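# Stand the full drink can upright in the bowl

## Task

Put the full drink can upright inside the bowl so that it stays there with no help from the robot, then open the hand and move the arm away from it.

## Robot and tools

Robot: two arms, left_arm and right_arm, facing each other across a table. Each carries an identical right-handed five-finger hand, so hand axes and hand numbers mean the same thing on both arms. Cameras: cam_high and cam_low (672x504) and cam_left_wrist and cam_right_wrist (504x504, fisheye).

Scene frame: the origin is on the table top halfway between the two arm bases. The table surface is z = 0 and +z is up. left_arm's base is on the +y side. Printed positions are in metres, orientations are quaternions in wxyz order, and velocities are in m/s and rad/s. Printed positions can be somewhat off, especially when an arm is reaching far.

Hand point: a point fixed to the palm, 0.05 m in front of it, where the index pad meets the thumb tip in a pinch. Its +z runs along the straightened fingers, which extend 0.06 to 0.07 m past the point. Its +y points out of the palm. Its +x runs across the palm toward the little finger. A bracket on the little-finger side of the wrist sticks out 0.03 m beyond the point in +y and reaches 0.11 m from it sideways, so it can collide with things. With the thumb turned fully in front of the palm, the hand can wrap around objects 0.035 to 0.08 m across; the object then sits across the palm, on the wrist side of the point. Turn the thumb before reaching the object. Pinch setting: index -0.22, thumb_bend -0.75, thumb_turn -0.57.

Row format: every row has 28 numbers, each in [-1, 1], and always covers both arms. Numbers 1-14 are for the left arm: dx, dy, dz, rx, ry, rz, then little, ring, middle, index, thumb_bend, thumb_turn, force_limit, speed. Numbers 15-28 are the same fourteen for the right arm. dx to rz are an offset, not an absolute pose. They are expressed in that hand point's own axes and measured from its pose in the most recent result that showed it. Before any such result exists, and for the second or later call within one reply, they are measured from where the arm is when the action begins. A value of 1.0 means 0.6 m or 180 degrees. rx, ry and rz together form a single rotation vector. Every row in an action is measured from that same base pose; rows do not add up. All zeros means return to the base pose, not stay still.

Finger numbers are absolute targets: +1 is straight or open and -1 is fully curled. For thumb_turn, +1 places the thumb beside the palm and -1 places it opposite the fingers. force_limit maps linearly from -1 (about 0 N) to +1 (10 N at the fingertip, 15 N for the thumb motors); it only stops closing motion. speed maps from almost zero at -1 to full at +1, where a full finger stroke takes 0.6 s. For a gentle grip, close with speed at -0.9 or lower. There is no 'no change' value. To keep a hand as it is, resend the eight hand numbers from its last executed row. If none has been sent yet, send its hand_measured six values followed by its hand_force_limit and hand_speed.

Tools:
- execute_actions {actions, pictures}: actions holds zero or one item. An empty list only returns the current state. {"rows": [...], "steps": n} runs 1-15 rows, one per control step of 1/30 s, and repeats the last row if n is larger (default n is 15). {"steps": n} with no rows waits up to 300 steps, counted from the last result, so your reply time counts toward it.
- move {target, speed, stop_force}: target is one 28-number row with the same offset meaning. Each hand point travels in a straight line, and both arms finish together in 0.5 to 10 s. speed ranges from 0.002 to 0.5 m/s (default 0.25), and turning is capped at twice that value in rad/s. stop_force (optional, 9-40 N) ends an arm's path when its wrist sensor feels that much added resistance. The arm then backs up two steps and holds. Use it only with slow, non-rotating approaches. Do not use it when moving away from something the hand is pressing on. The result adds a 'move:' line. Possible endings: done, off_target, moving, held, fault, or contact (stopped by stop_force). limits=paced means the pose was clipped. limits=held means a clearance check blocked some steps. Distances to the target are reported as well.
- wait {seconds}: 0 to 10 s, sends nothing new.
- zoom_image {camera, region [x0,y0,x1,y1]}: region in pixels from the top-left corner, at most 504x504.
- show_instructions: shows the reference image pages.
- finished_scene {scene}: ends and grades the scene. It cannot be undone.

Motion: each control step clips the commanded pose to within 100 mm and 16 degrees of the measured pose. Commands are followed about 0.17 s late. A distant target can take more than one action, so check the result and send the remainder. The 'Hand target' line shows where the controller is currently heading. 'pose unreachable' and HELD mean a clearance check altered or blocked what was sent.

Hand readouts list six values in motor order. hand_measured gives positions. hand_stopped_by gives moving, target, force, stalled or fault. hand_load_n gives fingertip load, positive when pushed open. A lost grip shows up as loads dropping to about 0. Locked fingers hold at least 15 N. To grip harder, raise force_limit and send a target further closed. To loosen, send a target more open than measured.

Wrist force and torque are reported in the end effector's axes. They carry offsets of a few N and noise, and saturate near 50 N.

Things to avoid:
- Knocking anything off the table, which fails the task.
- Dropping, slipping or slamming objects.
- Arms striking or pressing on each other with any part.
- Aiming past a firm contact. The arms are stiff, and 150 N of external force or a joint overload (wrist joints 24.9 N m, others 133 N m) stops that arm for 10 s.
- Holding loads for long. Motors warn at 70 °C and brake at 85 °C.

Loose objects may occasionally get a small push from the environment.

Each tool is called after "Call:" as name(argument=value, ...) on one line, values as JSON.

Reference images:

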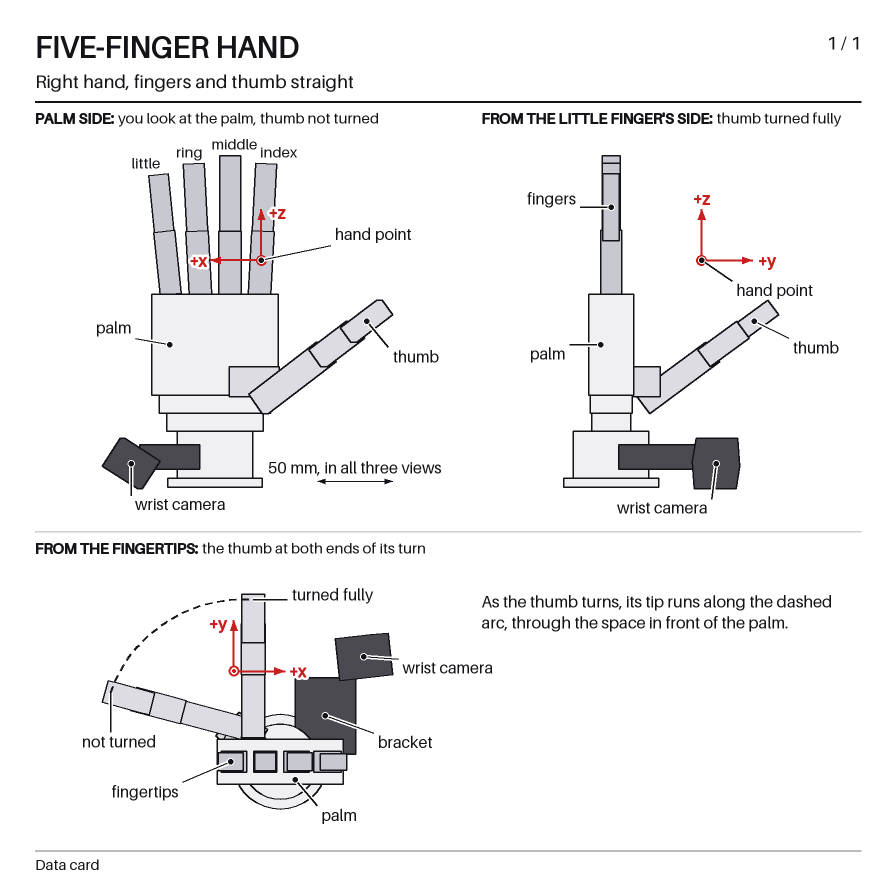

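## Session

Call:
execute_actions(actions=[])

Scene clock: 0.00 s of 4800.00 s.
left_arm: end_effector_position=(+0.3160, +0.3837, +0.4906) hand_measured=(+1.000, +1.000, +1.000, +1.000, +1.000, +1.000) hand_load_n=(+0.0, +0.0, +0.0, +0.0, +0.0, +0.0) hand_stopped_by=(target, target, target, target, target, target) hand_force_limit=0.00 hand_speed=-0.80 end_effector_quat_wxyz=(+0.030, +0.432, +0.901, -0.012) end_effector_velocity=(+0.000, +0.000, +0.000) end_effector_angular_velocity=(+0.000, +0.000, +0.000) | right_arm: end_effector_position=(+0.1620, -0.3075, +0.4846) hand_measured=(+1.000, +1.000, +1.000, +1.000, +1.000, +1.000) hand_load_n=(+0.0, +0.0, +0.0, +0.0, +0.0, +0.0) hand_stopped_by=(target, target, target, target, target, target) hand_force_limit=0.00 hand_speed=-0.80 end_effector_quat_wxyz=(+0.026, -0.316, +0.948, +0.000) end_effector_velocity=(+0.000, +0.000, +0.000) end_effector_angular_velocity=(+0.000, -0.001, +0.000)
Joint positions: left_arm=[ 0.541 -1.741  1.314  1.938  1.546 -1.874] | right_arm=[-1.207 -1.741  1.327  1.933  1.571 -1.893]
Joint velocities: left_arm=[ 0.001  0.001 -0.001  0.001  0.     0.   ] | right_arm=[-0.     0.    -0.001 -0.    -0.    -0.001]
Joint torques (N m, as the arm reports them, + toward a larger angle): no reading
Wrist force (N, on the end effector, along its own x y z axes, offset not removed): no reading
Wrist torque (N m, same axes, about the end effector's origin, offset not removed): no reading
Hand target (left_arm): +0.316, +0.384, +0.491; +0.030, +0.432, +0.901, -0.012
Hand target (right_arm): +0.162, -0.308, +0.485; +0.026, -0.316, +0.948, +0.000

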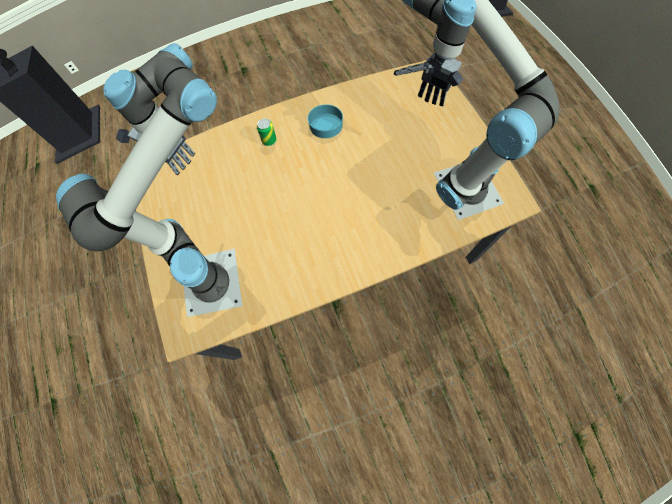

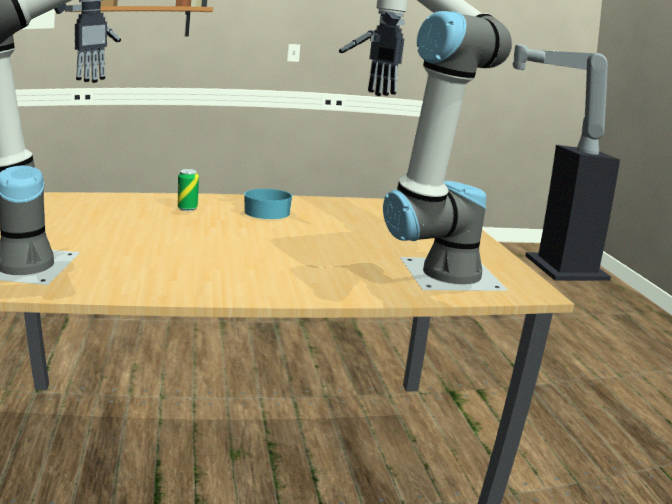

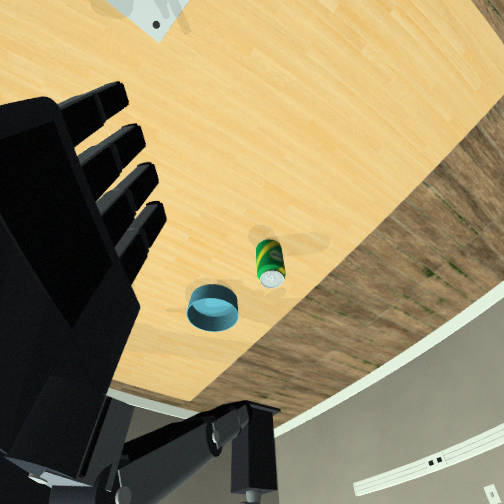

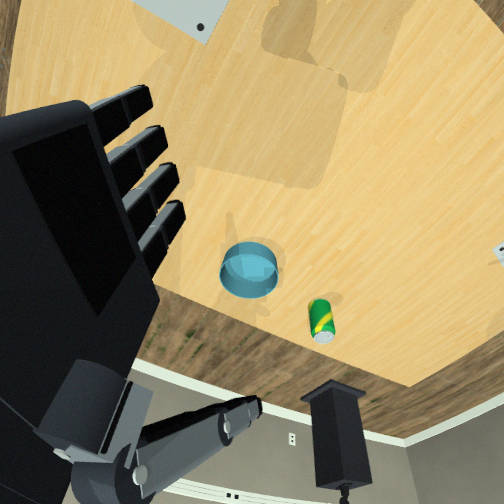

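Call:
move(target=[0,0,0.3,-0.521,0.266,0.557,1,1,1,1,1,-1,0,0.5, 0,0,0,0,0,0,1,1,1,1,1,1,0,-0.8], speed=0.3)

Scene clock: 8.90 s of 4800.00 s.
left_arm: end_effector_position=(+0.3215, +0.3768, +0.3602) hand_measured=(+1.000, +1.000, +1.000, +1.000, +1.000, -1.000) hand_load_n=(+0.0, +0.0, +0.0, +0.0, +0.0, +0.0) hand_stopped_by=(target, target, target, target, target, target) hand_force_limit=0.00 hand_speed=0.50 end_effector_quat_wxyz=(+0.004, +0.742, +0.324, +0.587) end_effector_velocity=(+0.000, -0.000, +0.000) end_effector_angular_velocity=(+0.001, -0.001, -0.000) | right_arm: end_effector_position=(+0.1620, -0.3075, +0.4846) hand_measured=(+1.000, +1.000, +1.000, +1.000, +1.000, +1.000) hand_load_n=(+0.0, +0.0, +0.0, +0.0, +0.0, +0.0) hand_stopped_by=(target, target, target, target, target, target) hand_force_limit=0.00 hand_speed=-0.80 end_effector_quat_wxyz=(+0.026, -0.316, +0.948, +0.000) end_effector_velocity=(+0.000, +0.000, +0.000) end_effector_angular_velocity=(+0.000, -0.002, -0.001)
Joint positions: left_arm=[-0.607 -2.128  2.591  2.337  1.199 -1.86 ] | right_arm=[-1.207 -1.741  1.327  1.933  1.571 -1.893]
Joint velocities: left_arm=[-0.     0.     0.001  0.001 -0.    -0.   ] | right_arm=[-0.     0.    -0.001 -0.001  0.     0.001]
Joint torques (N m, as the arm reports them, + toward a larger angle): left_arm=[ -6.71  16.37 -28.39  -0.22  -3.17  -1.91] | right_arm=[ -0.63  -6.59 -17.39   2.74   0.2   -0.09]
Wrist force (N, on the end effector, along its own x y z axes, offset not removed): left_arm=[-3.0 4.8 -4.3] | right_arm=[2.5 0.0 0.3]
Wrist torque (N m, same axes, about the end effector's origin, offset not removed): left_arm=[1.02 0.38 0.18] | right_arm=[-0.16 -0.51 0.06]
Hand target (left_arm): +0.321, +0.377, +0.360; +0.004, +0.742, +0.324, +0.587
Hand target (right_arm): +0.162, -0.308, +0.485; +0.026, -0.316, +0.948, +0.000
Off the commanded pose (left_arm): 0.049 m, 40 deg; orientation clipped at the last step of the last action.
Off the commanded pose (right_arm): 0.000 m, 0 deg.
After step 90, 1.33 s passed at rest.
move: held (left_arm); limits=paced,held; held on 38 of 137 steps (left_arm), including the last (left_arm)
pose unreachable (left arm): on one or more control steps of this call this arm could not follow its commanded pose, so it was not sent that pose on those steps. On the call's last step it was still not sent that pose. It may still have moved: this result reports where it is.
cause: the commanded pose would bring two parts of the arm too close to each other (joints 3 (elbow) to 6 (wrist 3) lie between them).

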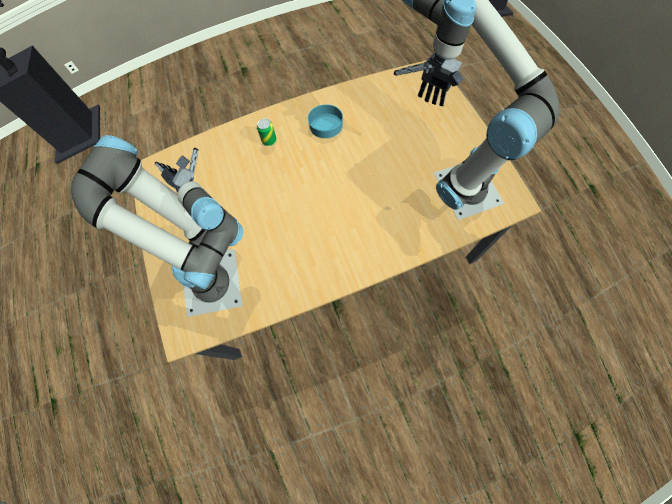

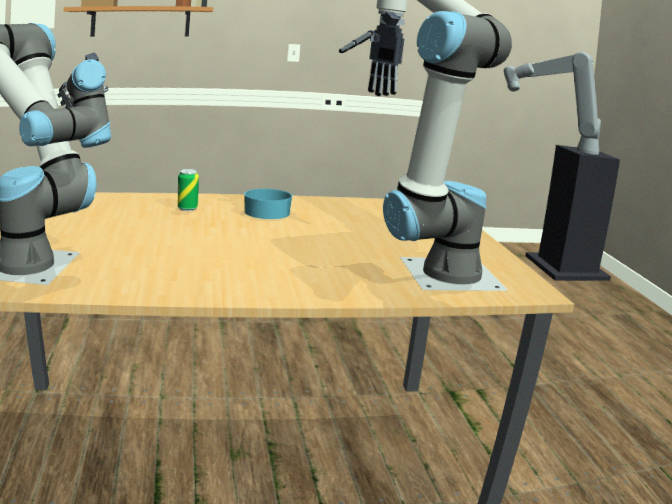

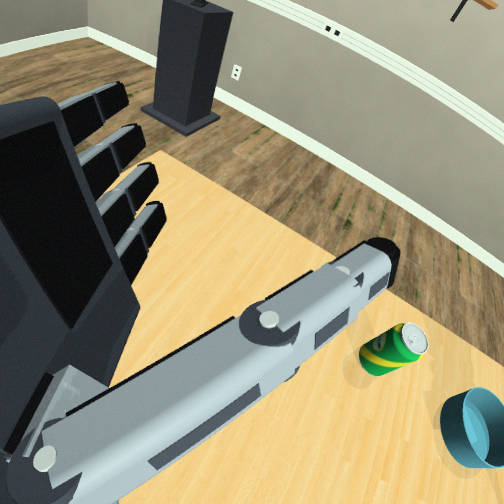

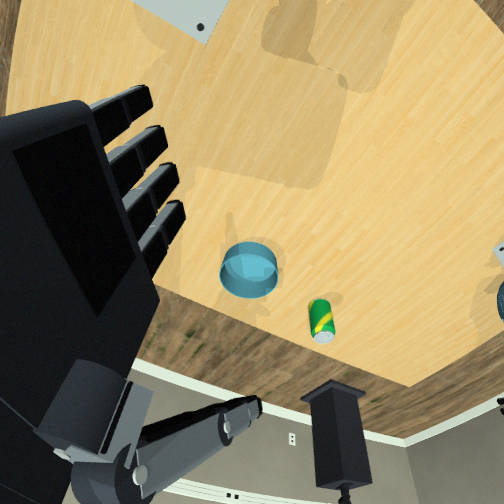

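Call:
move(target=[-0.034,0.26,0.015,0.378,-0.198,-0.402,1,1,1,1,1,-1,0,0.5, 0,0,0,0,0,0,1,1,1,1,1,1,0,-0.8], speed=0.3)

Scene clock: 20.73 s of 4800.00 s.
left_arm: end_effector_position=(+0.4026, +0.2473, +0.3996) hand_measured=(+1.000, +1.000, +1.000, +1.000, +1.000, -1.000) hand_load_n=(+0.0, +0.0, +0.0, +0.0, +0.0, +0.0) hand_stopped_by=(target, target, target, target, target, target) hand_force_limit=0.00 hand_speed=0.50 end_effector_quat_wxyz=(+0.033, +0.435, +0.900, -0.006) end_effector_velocity=(+0.000, +0.002, -0.003) end_effector_angular_velocity=(-0.067, +0.120, +0.069) | right_arm: end_effector_position=(+0.1620, -0.3075, +0.4846) hand_measured=(+1.000, +1.000, +1.000, +1.000, +1.000, +1.000) hand_load_n=(+0.0, +0.0, +0.0, +0.0, +0.0, +0.0) hand_stopped_by=(target, target, target, target, target, target) hand_force_limit=0.00 hand_speed=-0.80 end_effector_quat_wxyz=(+0.026, -0.316, +0.948, +0.000) end_effector_velocity=(+0.000, +0.000, +0.000) end_effector_angular_velocity=(+0.001, -0.002, +0.000)
Joint positions: left_arm=[ 0.62  -1.407  1.227  1.691  1.539 -1.786] | right_arm=[-1.207 -1.741  1.327  1.933  1.571 -1.893]
Joint velocities: left_arm=[ 0.091  0.037 -0.065  0.019  0.139  0.014] | right_arm=[-0.    -0.001 -0.001 -0.001 -0.    -0.   ]
Joint torques (N m, as the arm reports them, + toward a larger angle): left_arm=[  6.4  -12.19 -28.03   4.71   1.97   1.41] | right_arm=[ -0.16  -9.28 -15.54   2.67   0.01   0.3 ]
Wrist force (N, on the end effector, along its own x y z axes, offset not removed): left_arm=[-0.7 3.1 1.0] | right_arm=[0.7 0.8 2.0]
Wrist torque (N m, same axes, about the end effector's origin, offset not removed): left_arm=[0.52 0.18 0.17] | right_arm=[-0.04 -0.20 0.05]
Hand target (left_arm): +0.403, +0.247, +0.399; +0.029, +0.432, +0.901, -0.012
Hand target (right_arm): +0.162, -0.308, +0.485; +0.026, -0.316, +0.948, +0.000
Off the commanded pose (left_arm): 0.001 m, 1 deg.
Off the commanded pose (right_arm): 0.000 m, 0 deg.
After step 90, 0.63 s passed at rest.
move: moving (left_arm; no rest 5 s after the path's end); limits=paced

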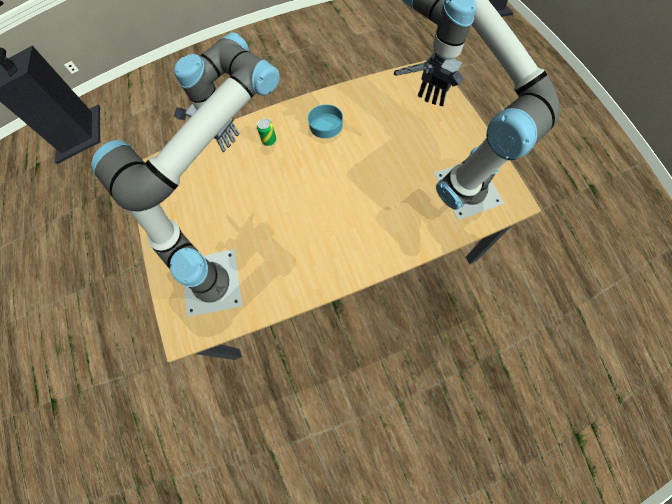

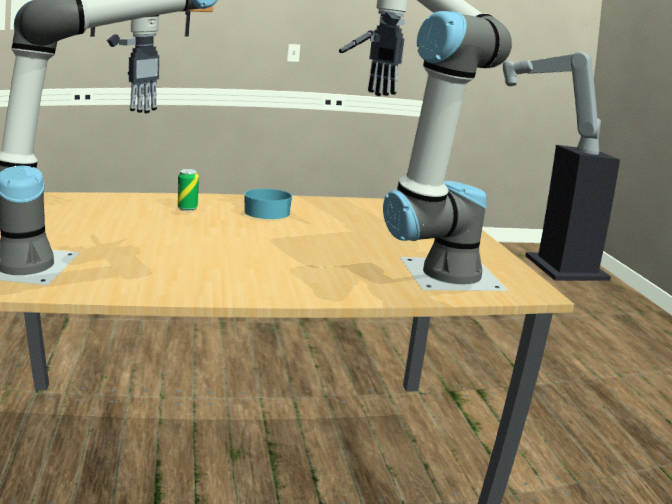

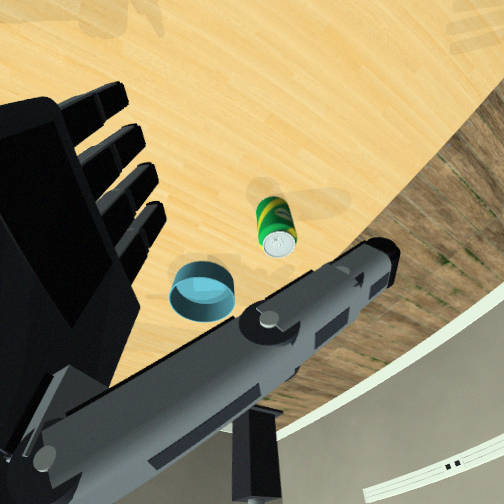

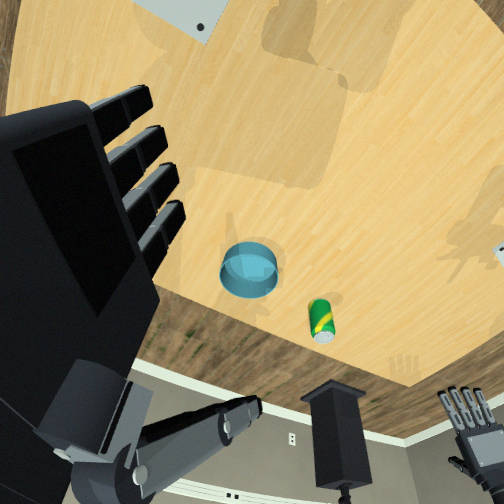

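Call:
move(target=[0,0,0,0,0,0.92,1,1,1,1,1,-1,0,0.5, 0,0,0,0,0,0,1,1,1,1,1,1,0,-0.8], speed=0.4)

Call:
move(target=[0,0,0.2,0,0.5,0,1,1,1,1,1,-1,0,0.5, 0,0,0,0,0,0,1,1,1,1,1,1,0,-0.8], speed=0.3)

Scene clock: 26.73 s of 4800.00 s.
left_arm: end_effector_position=(+0.4027, +0.2476, +0.3992) hand_measured=(+1.000, +1.000, +1.000, +1.000, +1.000, -1.000) hand_load_n=(+0.0, +0.0, +0.0, +0.0, +0.0, +0.0) hand_stopped_by=(target, target, target, target, target, target) hand_force_limit=0.00 hand_speed=0.50 end_effector_quat_wxyz=(+0.010, +0.947, -0.319, +0.032) end_effector_velocity=(-0.000, -0.000, -0.000) end_effector_angular_velocity=(+0.002, +0.002, -0.015) | right_arm: end_effector_position=(+0.1620, -0.3075, +0.4846) hand_measured=(+1.000, +1.000, +1.000, +1.000, +1.000, +1.000) hand_load_n=(+0.0, +0.0, +0.0, +0.0, +0.0, +0.0) hand_stopped_by=(target, target, target, target, target, target) hand_force_limit=0.00 hand_speed=-0.80 end_effector_quat_wxyz=(+0.026, -0.316, +0.948, +0.000) end_effector_velocity=(-0.000, -0.000, +0.000) end_effector_angular_velocity=(-0.000, +0.000, -0.000)
Joint positions: left_arm=[ 0.945 -1.187  0.926  1.765  1.559  1.428] | right_arm=[-1.207 -1.741  1.327  1.933  1.571 -1.893]
Joint velocities: left_arm=[-0.001  0.004 -0.004  0.003  0.001  0.014] | right_arm=[-0.    -0.001  0.     0.001  0.     0.   ]
Joint torques (N m, as the arm reports them, + toward a larger angle): left_arm=[ -5.54 -24.01 -27.86   4.6    2.24   1.46] | right_arm=[  0.59  -8.13 -16.92   2.66   0.02   0.22]
Wrist force (N, on the end effector, along its own x y z axes, offset not removed): left_arm=[2.1 -0.2 -2.6] | right_arm=[1.1 -0.7 -0.7]
Wrist torque (N m, same axes, about the end effector's origin, offset not removed): left_arm=[-0.02 -0.27 0.19] | right_arm=[-0.15 -0.12 -0.07]
Hand target (left_arm): +0.403, +0.248, +0.399; +0.010, +0.947, -0.319, +0.032
Hand target (right_arm): +0.162, -0.308, +0.485; +0.026, -0.316, +0.948, +0.000
Off the commanded pose (left_arm): 0.000 m, 0 deg.
Off the commanded pose (right_arm): 0.000 m, 0 deg.
move: done

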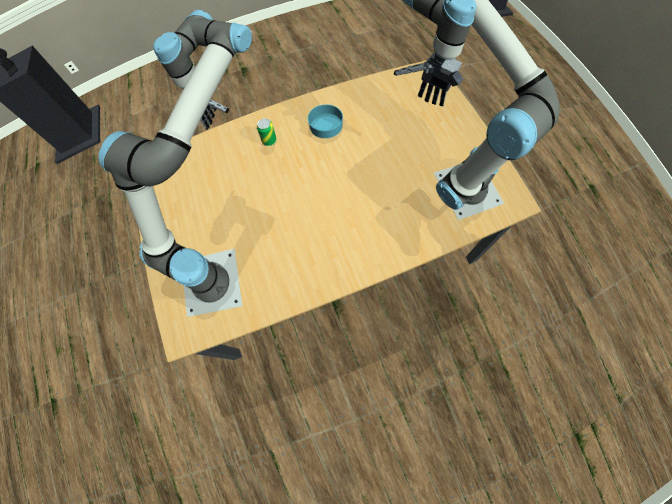

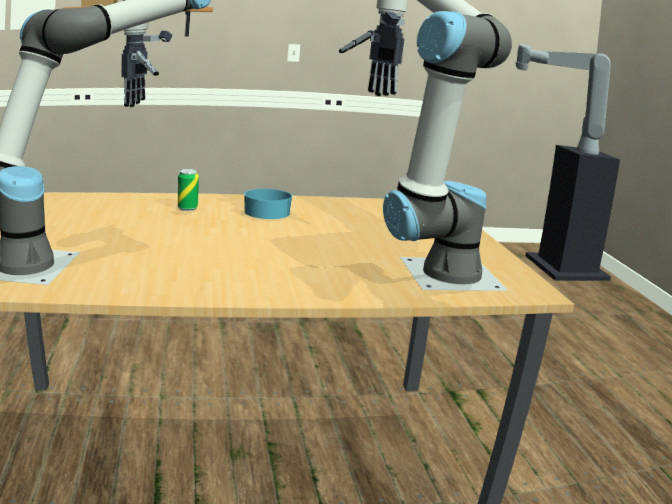

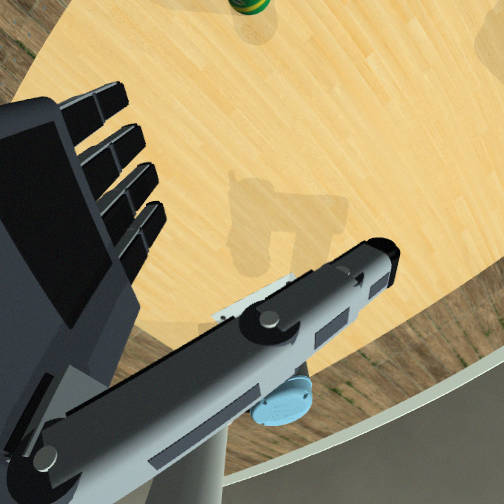

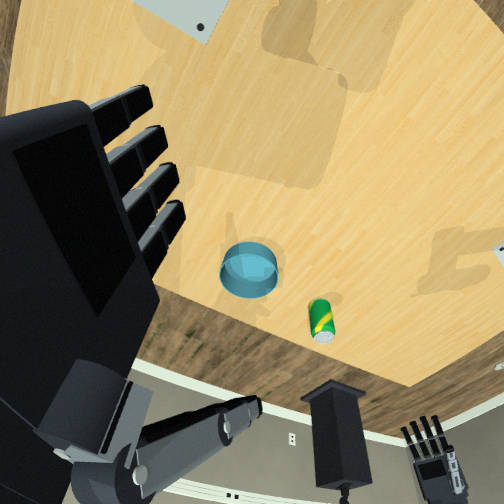

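Scene clock: 29.97 s of 4800.00 s.
left_arm: end_effector_position=(+0.4090, +0.2428, +0.2801) hand_measured=(+1.000, +1.000, +1.000, +1.000, +1.000, -1.000) hand_load_n=(+0.0, +0.0, +0.0, +0.0, +0.0, +0.0) hand_stopped_by=(target, target, target, target, target, target) hand_force_limit=0.00 hand_speed=0.50 end_effector_quat_wxyz=(+0.232, +0.648, -0.217, +0.692) end_effector_velocity=(+0.000, -0.001, -0.001) end_effector_angular_velocity=(-0.009, -0.011, -0.002) | right_arm: end_effector_position=(+0.1620, -0.3075, +0.4846) hand_measured=(+1.000, +1.000, +1.000, +1.000, +1.000, +1.000) hand_load_n=(+0.0, +0.0, +0.0, +0.0, +0.0, +0.0) hand_stopped_by=(target, target, target, target, target, target) hand_force_limit=0.00 hand_speed=-0.80 end_effector_quat_wxyz=(+0.026, -0.316, +0.948, +0.000) end_effector_velocity=(-0.000, -0.000, +0.000) end_effector_angular_velocity=(+0.000, -0.001, -0.000)
Joint positions: left_arm=[ 0.73  -2.107  2.455 -0.419  1.211  1.596] | right_arm=[-1.207 -1.741  1.327  1.933  1.571 -1.893]
Joint velocities: left_arm=[ 0.     0.005  0.012 -0.031  0.002  0.005] | right_arm=[ 0.    -0.001 -0.     0.    -0.     0.001]
Joint torques (N m, as the arm reports them, + toward a larger angle): left_arm=[ 7.41 10.77 -7.   -4.09  2.13  0.83] | right_arm=[  1.21  -8.71 -16.29   2.64   0.21   0.16]
Wrist force (N, on the end effector, along its own x y z axes, offset not removed): left_arm=[-2.7 0.1 2.4] | right_arm=[2.8 -2.9 -0.2]
Wrist torque (N m, same axes, about the end effector's origin, offset not removed): left_arm=[0.05 0.48 -0.08] | right_arm=[-0.49 -0.26 0.07]
Hand target (left_arm): +0.409, +0.243, +0.280; +0.232, +0.648, -0.217, +0.693
Hand target (right_arm): +0.162, -0.308, +0.485; +0.026, -0.316, +0.948, +0.000
Off the commanded pose (left_arm): 0.001 m, 0 deg.
Off the commanded pose (right_arm): 0.000 m, 0 deg.
move: done

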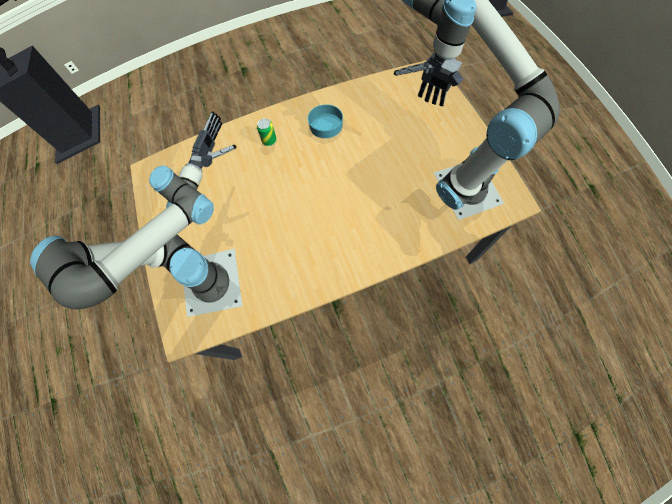

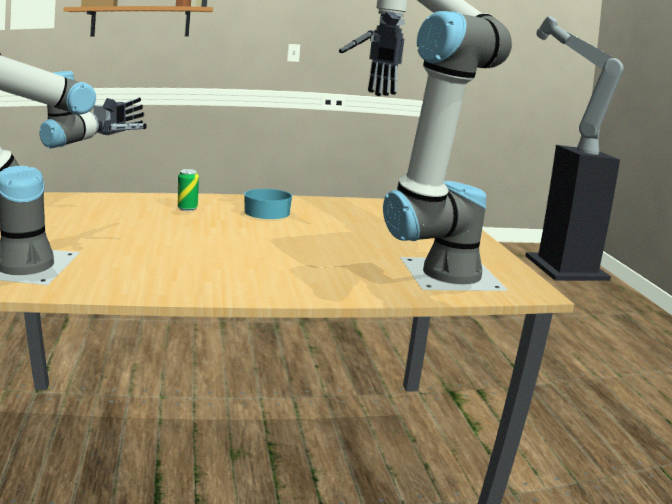

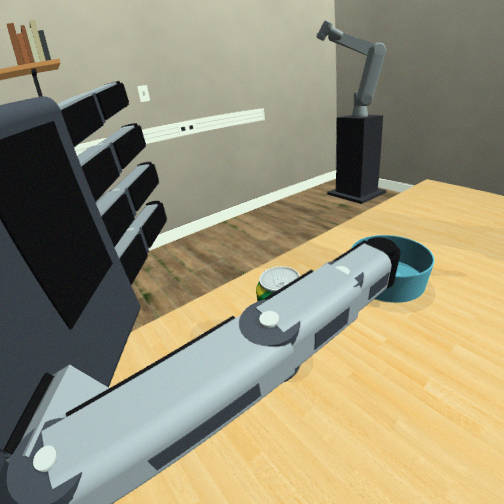

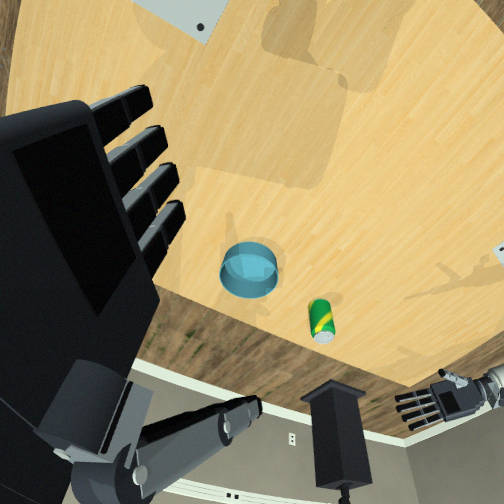

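Call:
move(target=[-0.31,0,-0.02,0,-0.021,0,1,1,1,1,1,-1,0,0.5, 0,0,0,0,0,0,1,1,1,1,1,1,0,-0.8], speed=0.2)

Scene clock: 32.47 s of 4800.00 s.
left_arm: end_effector_position=(+0.4090, +0.2428, +0.0939) hand_measured=(+1.000, +1.000, +1.000, +1.000, +1.000, -1.000) hand_load_n=(+0.0, +0.0, +0.0, +0.0, +0.0, +0.0) hand_stopped_by=(target, target, target, target, target, target) hand_force_limit=0.00 hand_speed=0.50 end_effector_quat_wxyz=(+0.224, +0.671, -0.225, +0.670) end_effector_velocity=(+0.001, -0.000, -0.003) end_effector_angular_velocity=(-0.004, -0.004, -0.001) | right_arm: end_effector_position=(+0.1620, -0.3075, +0.4846) hand_measured=(+1.000, +1.000, +1.000, +1.000, +1.000, +1.000) hand_load_n=(+0.0, +0.0, +0.0, +0.0, +0.0, +0.0) hand_stopped_by=(target, target, target, target, target, target) hand_force_limit=0.00 hand_speed=-0.80 end_effector_quat_wxyz=(+0.026, -0.316, +0.948, +0.000) end_effector_velocity=(+0.000, +0.000, -0.000) end_effector_angular_velocity=(-0.000, +0.001, -0.000)
Joint positions: left_arm=[ 0.733 -1.544  2.724 -1.178  1.213  1.571] | right_arm=[-1.207 -1.741  1.327  1.933  1.571 -1.893]
Joint velocities: left_arm=[ 0.006  0.026  0.004 -0.036  0.007  0.001] | right_arm=[-0.     0.001  0.001 -0.001  0.    -0.   ]
Joint torques (N m, as the arm reports them, + toward a larger angle): left_arm=[ 6.62 -1.13  3.43 -3.98  1.99  1.27] | right_arm=[ -0.32  -7.85 -16.23   2.93   0.01   0.06]
Wrist force (N, on the end effector, along its own x y z axes, offset not removed): left_arm=[-3.4 0.9 -0.2] | right_arm=[2.0 -0.2 1.2]
Wrist torque (N m, same axes, about the end effector's origin, offset not removed): left_arm=[0.17 0.36 -0.20] | right_arm=[-0.14 -0.39 0.00]
Hand target (left_arm): +0.409, +0.243, +0.094; +0.224, +0.671, -0.225, +0.670
Hand target (right_arm): +0.162, -0.308, +0.485; +0.026, -0.316, +0.948, +0.000
Off the commanded pose (left_arm): 0.000 m, 0 deg.
Off the commanded pose (right_arm): 0.000 m, 0 deg.
move: done

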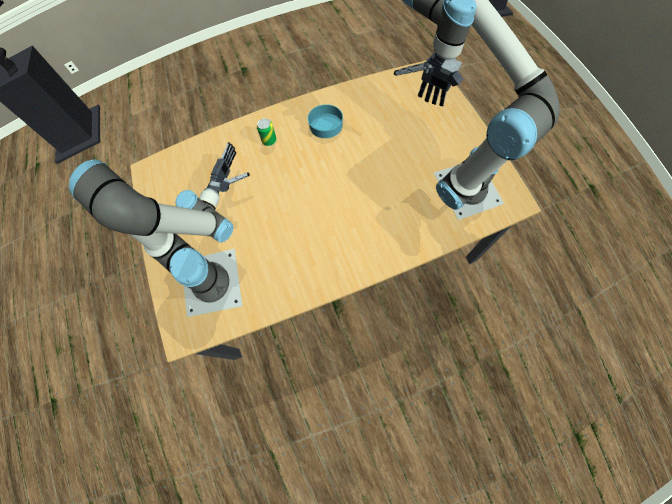

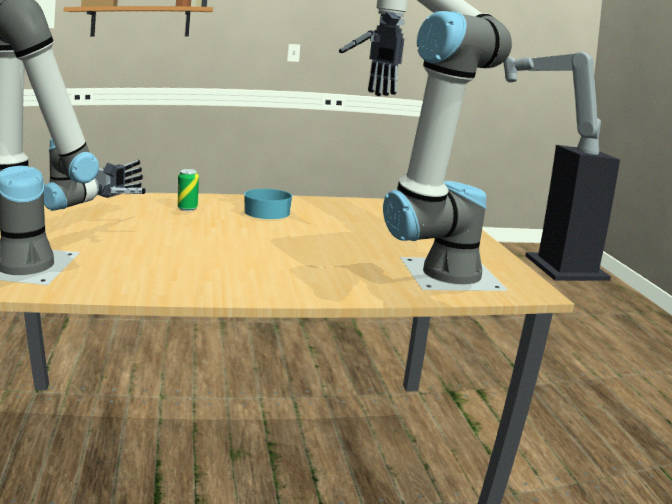

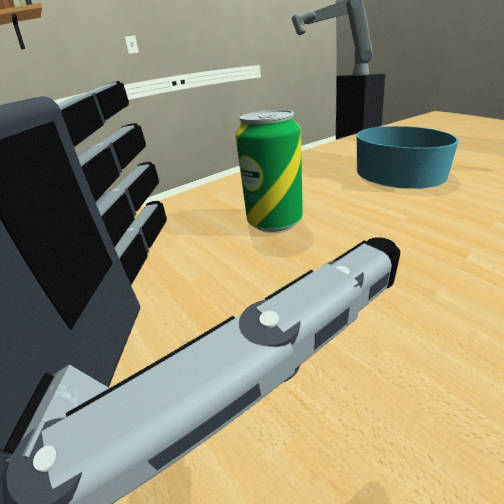

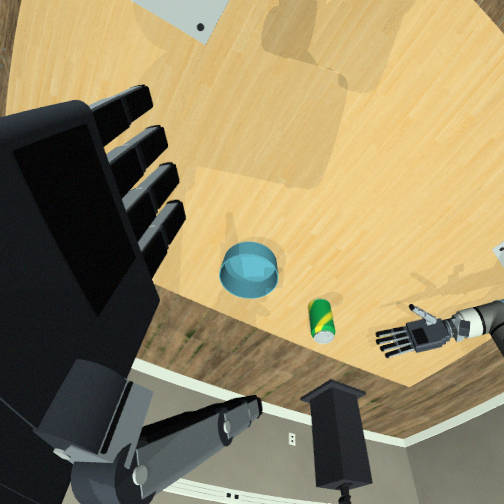

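Call:
move(target=[0,0.05,0.14,0,0,0,1,1,1,1,1,-1,0,0.5, 0,0,0,0,0,0,1,1,1,1,1,1,0,-0.8], speed=0.15)

Scene clock: 34.97 s of 4800.00 s.
left_arm: end_effector_position=(+0.4577, +0.1683, +0.0937) hand_measured=(+1.000, +1.000, +1.000, +1.000, +1.000, -1.000) hand_load_n=(+0.0, +0.0, +0.0, +0.0, +0.0, +0.0) hand_stopped_by=(target, target, target, target, target, target) hand_force_limit=0.00 hand_speed=0.50 end_effector_quat_wxyz=(+0.224, +0.671, -0.225, +0.670) end_effector_velocity=(+0.002, -0.002, +0.000) end_effector_angular_velocity=(-0.001, -0.000, +0.001) | right_arm: end_effector_position=(+0.1620, -0.3075, +0.4846) hand_measured=(+1.000, +1.000, +1.000, +1.000, +1.000, +1.000) hand_load_n=(+0.0, +0.0, +0.0, +0.0, +0.0, +0.0) hand_stopped_by=(target, target, target, target, target, target) hand_force_limit=0.00 hand_speed=-0.80 end_effector_quat_wxyz=(+0.026, -0.316, +0.948, +0.000) end_effector_velocity=(-0.000, -0.000, +0.000) end_effector_angular_velocity=(-0.001, +0.001, +0.001)
Joint positions: left_arm=[ 0.738 -1.374  2.505 -1.129  1.217  1.571] | right_arm=[-1.207 -1.741  1.327  1.933  1.571 -1.893]
Joint velocities: left_arm=[ 0.001  0.004 -0.006  0.001  0.001 -0.   ] | right_arm=[-0.     0.001 -0.     0.001  0.    -0.001]
Joint torques (N m, as the arm reports them, + toward a larger angle): left_arm=[  6.54  -9.25 -19.75   1.17   1.93  -1.71] | right_arm=[ -0.57  -8.09 -16.07   2.86  -0.07   0.34]
Wrist force (N, on the end effector, along its own x y z axes, offset not removed): left_arm=[-0.3 5.1 -1.2] | right_arm=[0.8 1.2 1.3]
Wrist torque (N m, same axes, about the end effector's origin, offset not removed): left_arm=[0.91 0.31 0.12] | right_arm=[0.04 -0.04 0.05]
Hand target (left_arm): +0.458, +0.168, +0.094; +0.224, +0.671, -0.225, +0.670
Hand target (right_arm): +0.162, -0.308, +0.485; +0.026, -0.316, +0.948, +0.000
Off the commanded pose (left_arm): 0.000 m, 0 deg.
Off the commanded pose (right_arm): 0.000 m, 0 deg.
move: done

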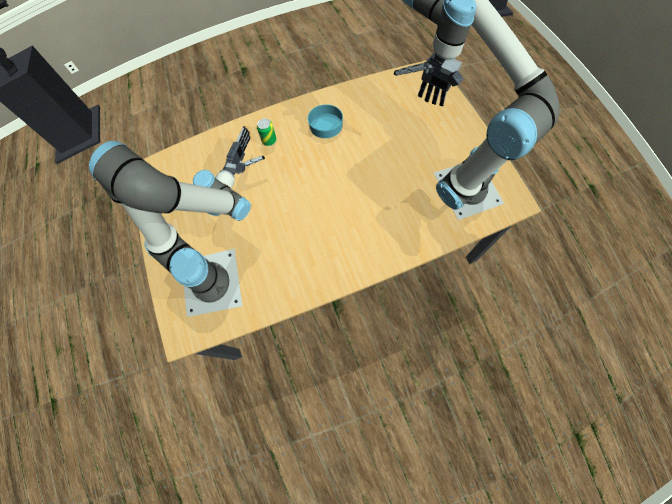

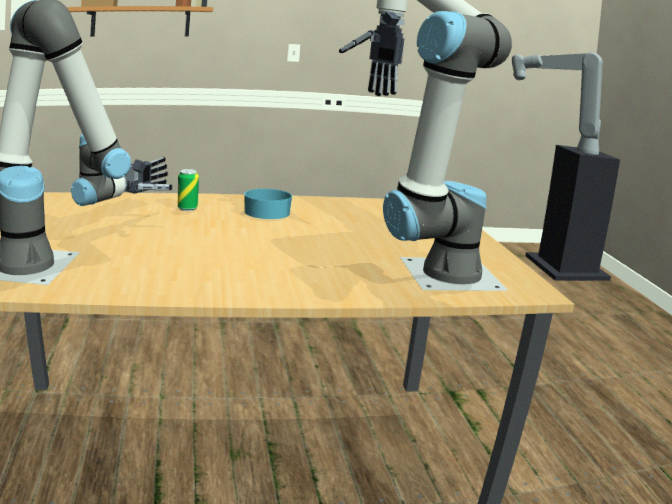

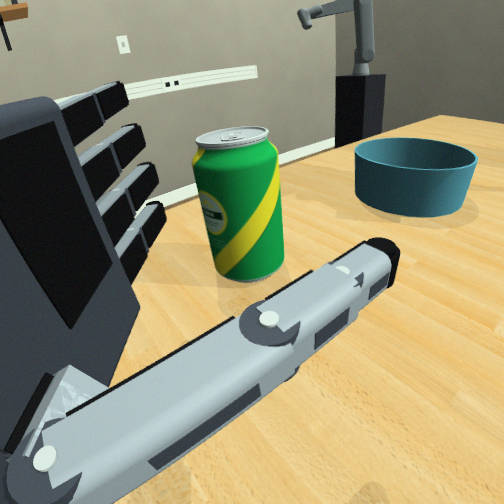

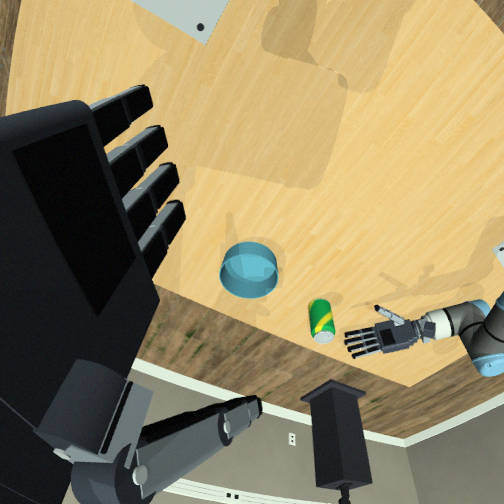

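Call:
move(target=[0,0.017,0.125,0,0,0,1,1,1,1,1,-1,0,0.5, 0,0,0,0,0,0,1,1,1,1,1,1,0,-0.8], speed=0.08)

Scene clock: 37.20 s of 4800.00 s.
left_arm: end_effector_position=(+0.5112, +0.1151, +0.0935) hand_measured=(+1.000, +1.000, +1.000, +1.000, +1.000, -1.000) hand_load_n=(+0.0, +0.0, +0.0, +0.0, +0.0, +0.0) hand_stopped_by=(target, target, target, target, target, target) hand_force_limit=0.00 hand_speed=0.50 end_effector_quat_wxyz=(+0.224, +0.671, -0.225, +0.670) end_effector_velocity=(+0.002, -0.001, -0.000) end_effector_angular_velocity=(+0.001, +0.000, +0.000) | right_arm: end_effector_position=(+0.1620, -0.3075, +0.4846) hand_measured=(+1.000, +1.000, +1.000, +1.000, +1.000, +1.000) hand_load_n=(+0.0, +0.0, +0.0, +0.0, +0.0, +0.0) hand_stopped_by=(target, target, target, target, target, target) hand_force_limit=0.00 hand_speed=-0.80 end_effector_quat_wxyz=(+0.026, -0.316, +0.948, +0.000) end_effector_velocity=(+0.000, +0.000, -0.000) end_effector_angular_velocity=(-0.001, +0.004, -0.001)
Joint positions: left_arm=[ 0.787 -1.244  2.296 -1.051  1.267  1.571] | right_arm=[-1.207 -1.741  1.327  1.933  1.571 -1.893]
Joint velocities: left_arm=[ 0.002  0.003 -0.005  0.003  0.001  0.   ] | right_arm=[-0.     0.002  0.     0.001  0.     0.001]
Joint torques (N m, as the arm reports them, + toward a larger angle): left_arm=[  7.23 -14.77 -23.4    1.34   1.94  -1.26] | right_arm=[  0.15  -8.17 -16.53   2.52   0.34   0.13]
Wrist force (N, on the end effector, along its own x y z axes, offset not removed): left_arm=[1.9 2.6 -1.8] | right_arm=[2.1 -1.1 -0.7]
Wrist torque (N m, same axes, about the end effector's origin, offset not removed): left_arm=[0.55 -0.22 0.23] | right_arm=[-0.19 -0.36 0.07]
Hand target (left_arm): +0.511, +0.115, +0.093; +0.224, +0.671, -0.225, +0.670
Hand target (right_arm): +0.162, -0.308, +0.485; +0.026, -0.316, +0.948, +0.000
Off the commanded pose (left_arm): 0.000 m, 0 deg.
Off the commanded pose (right_arm): 0.000 m, 0 deg.
move: done

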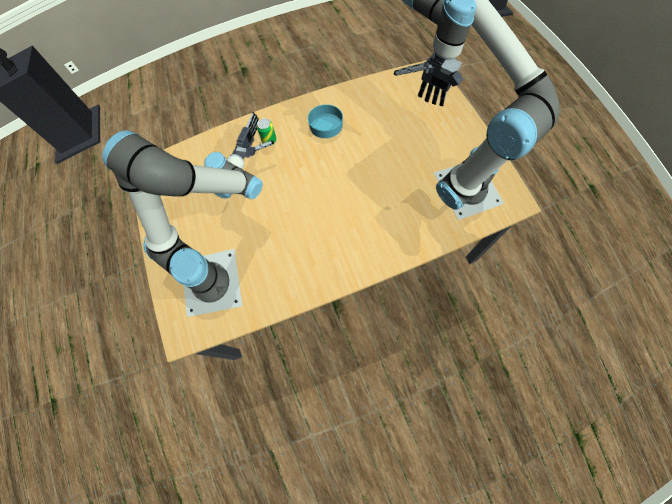

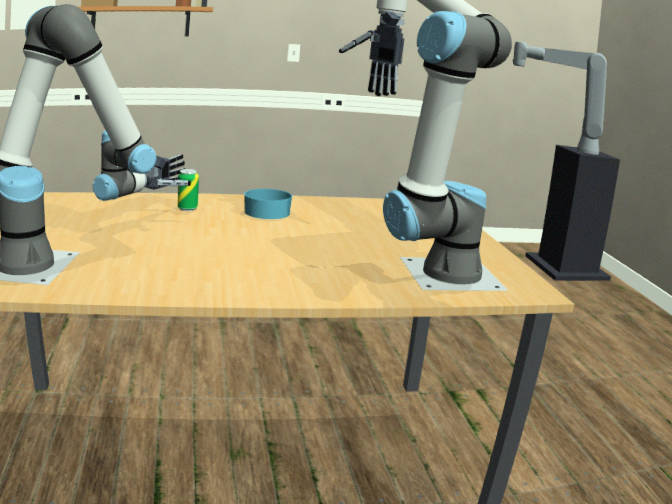

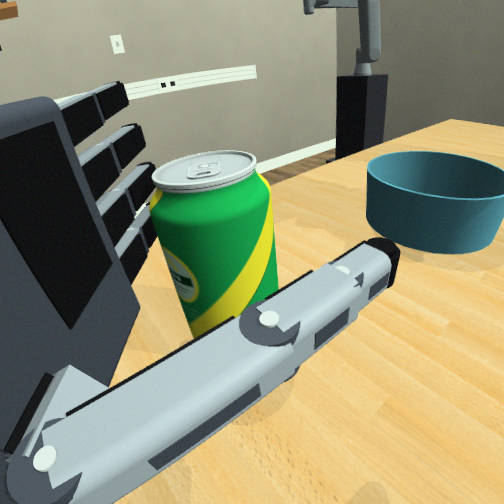

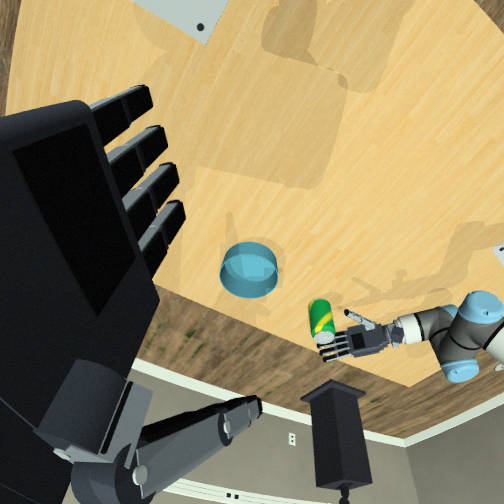

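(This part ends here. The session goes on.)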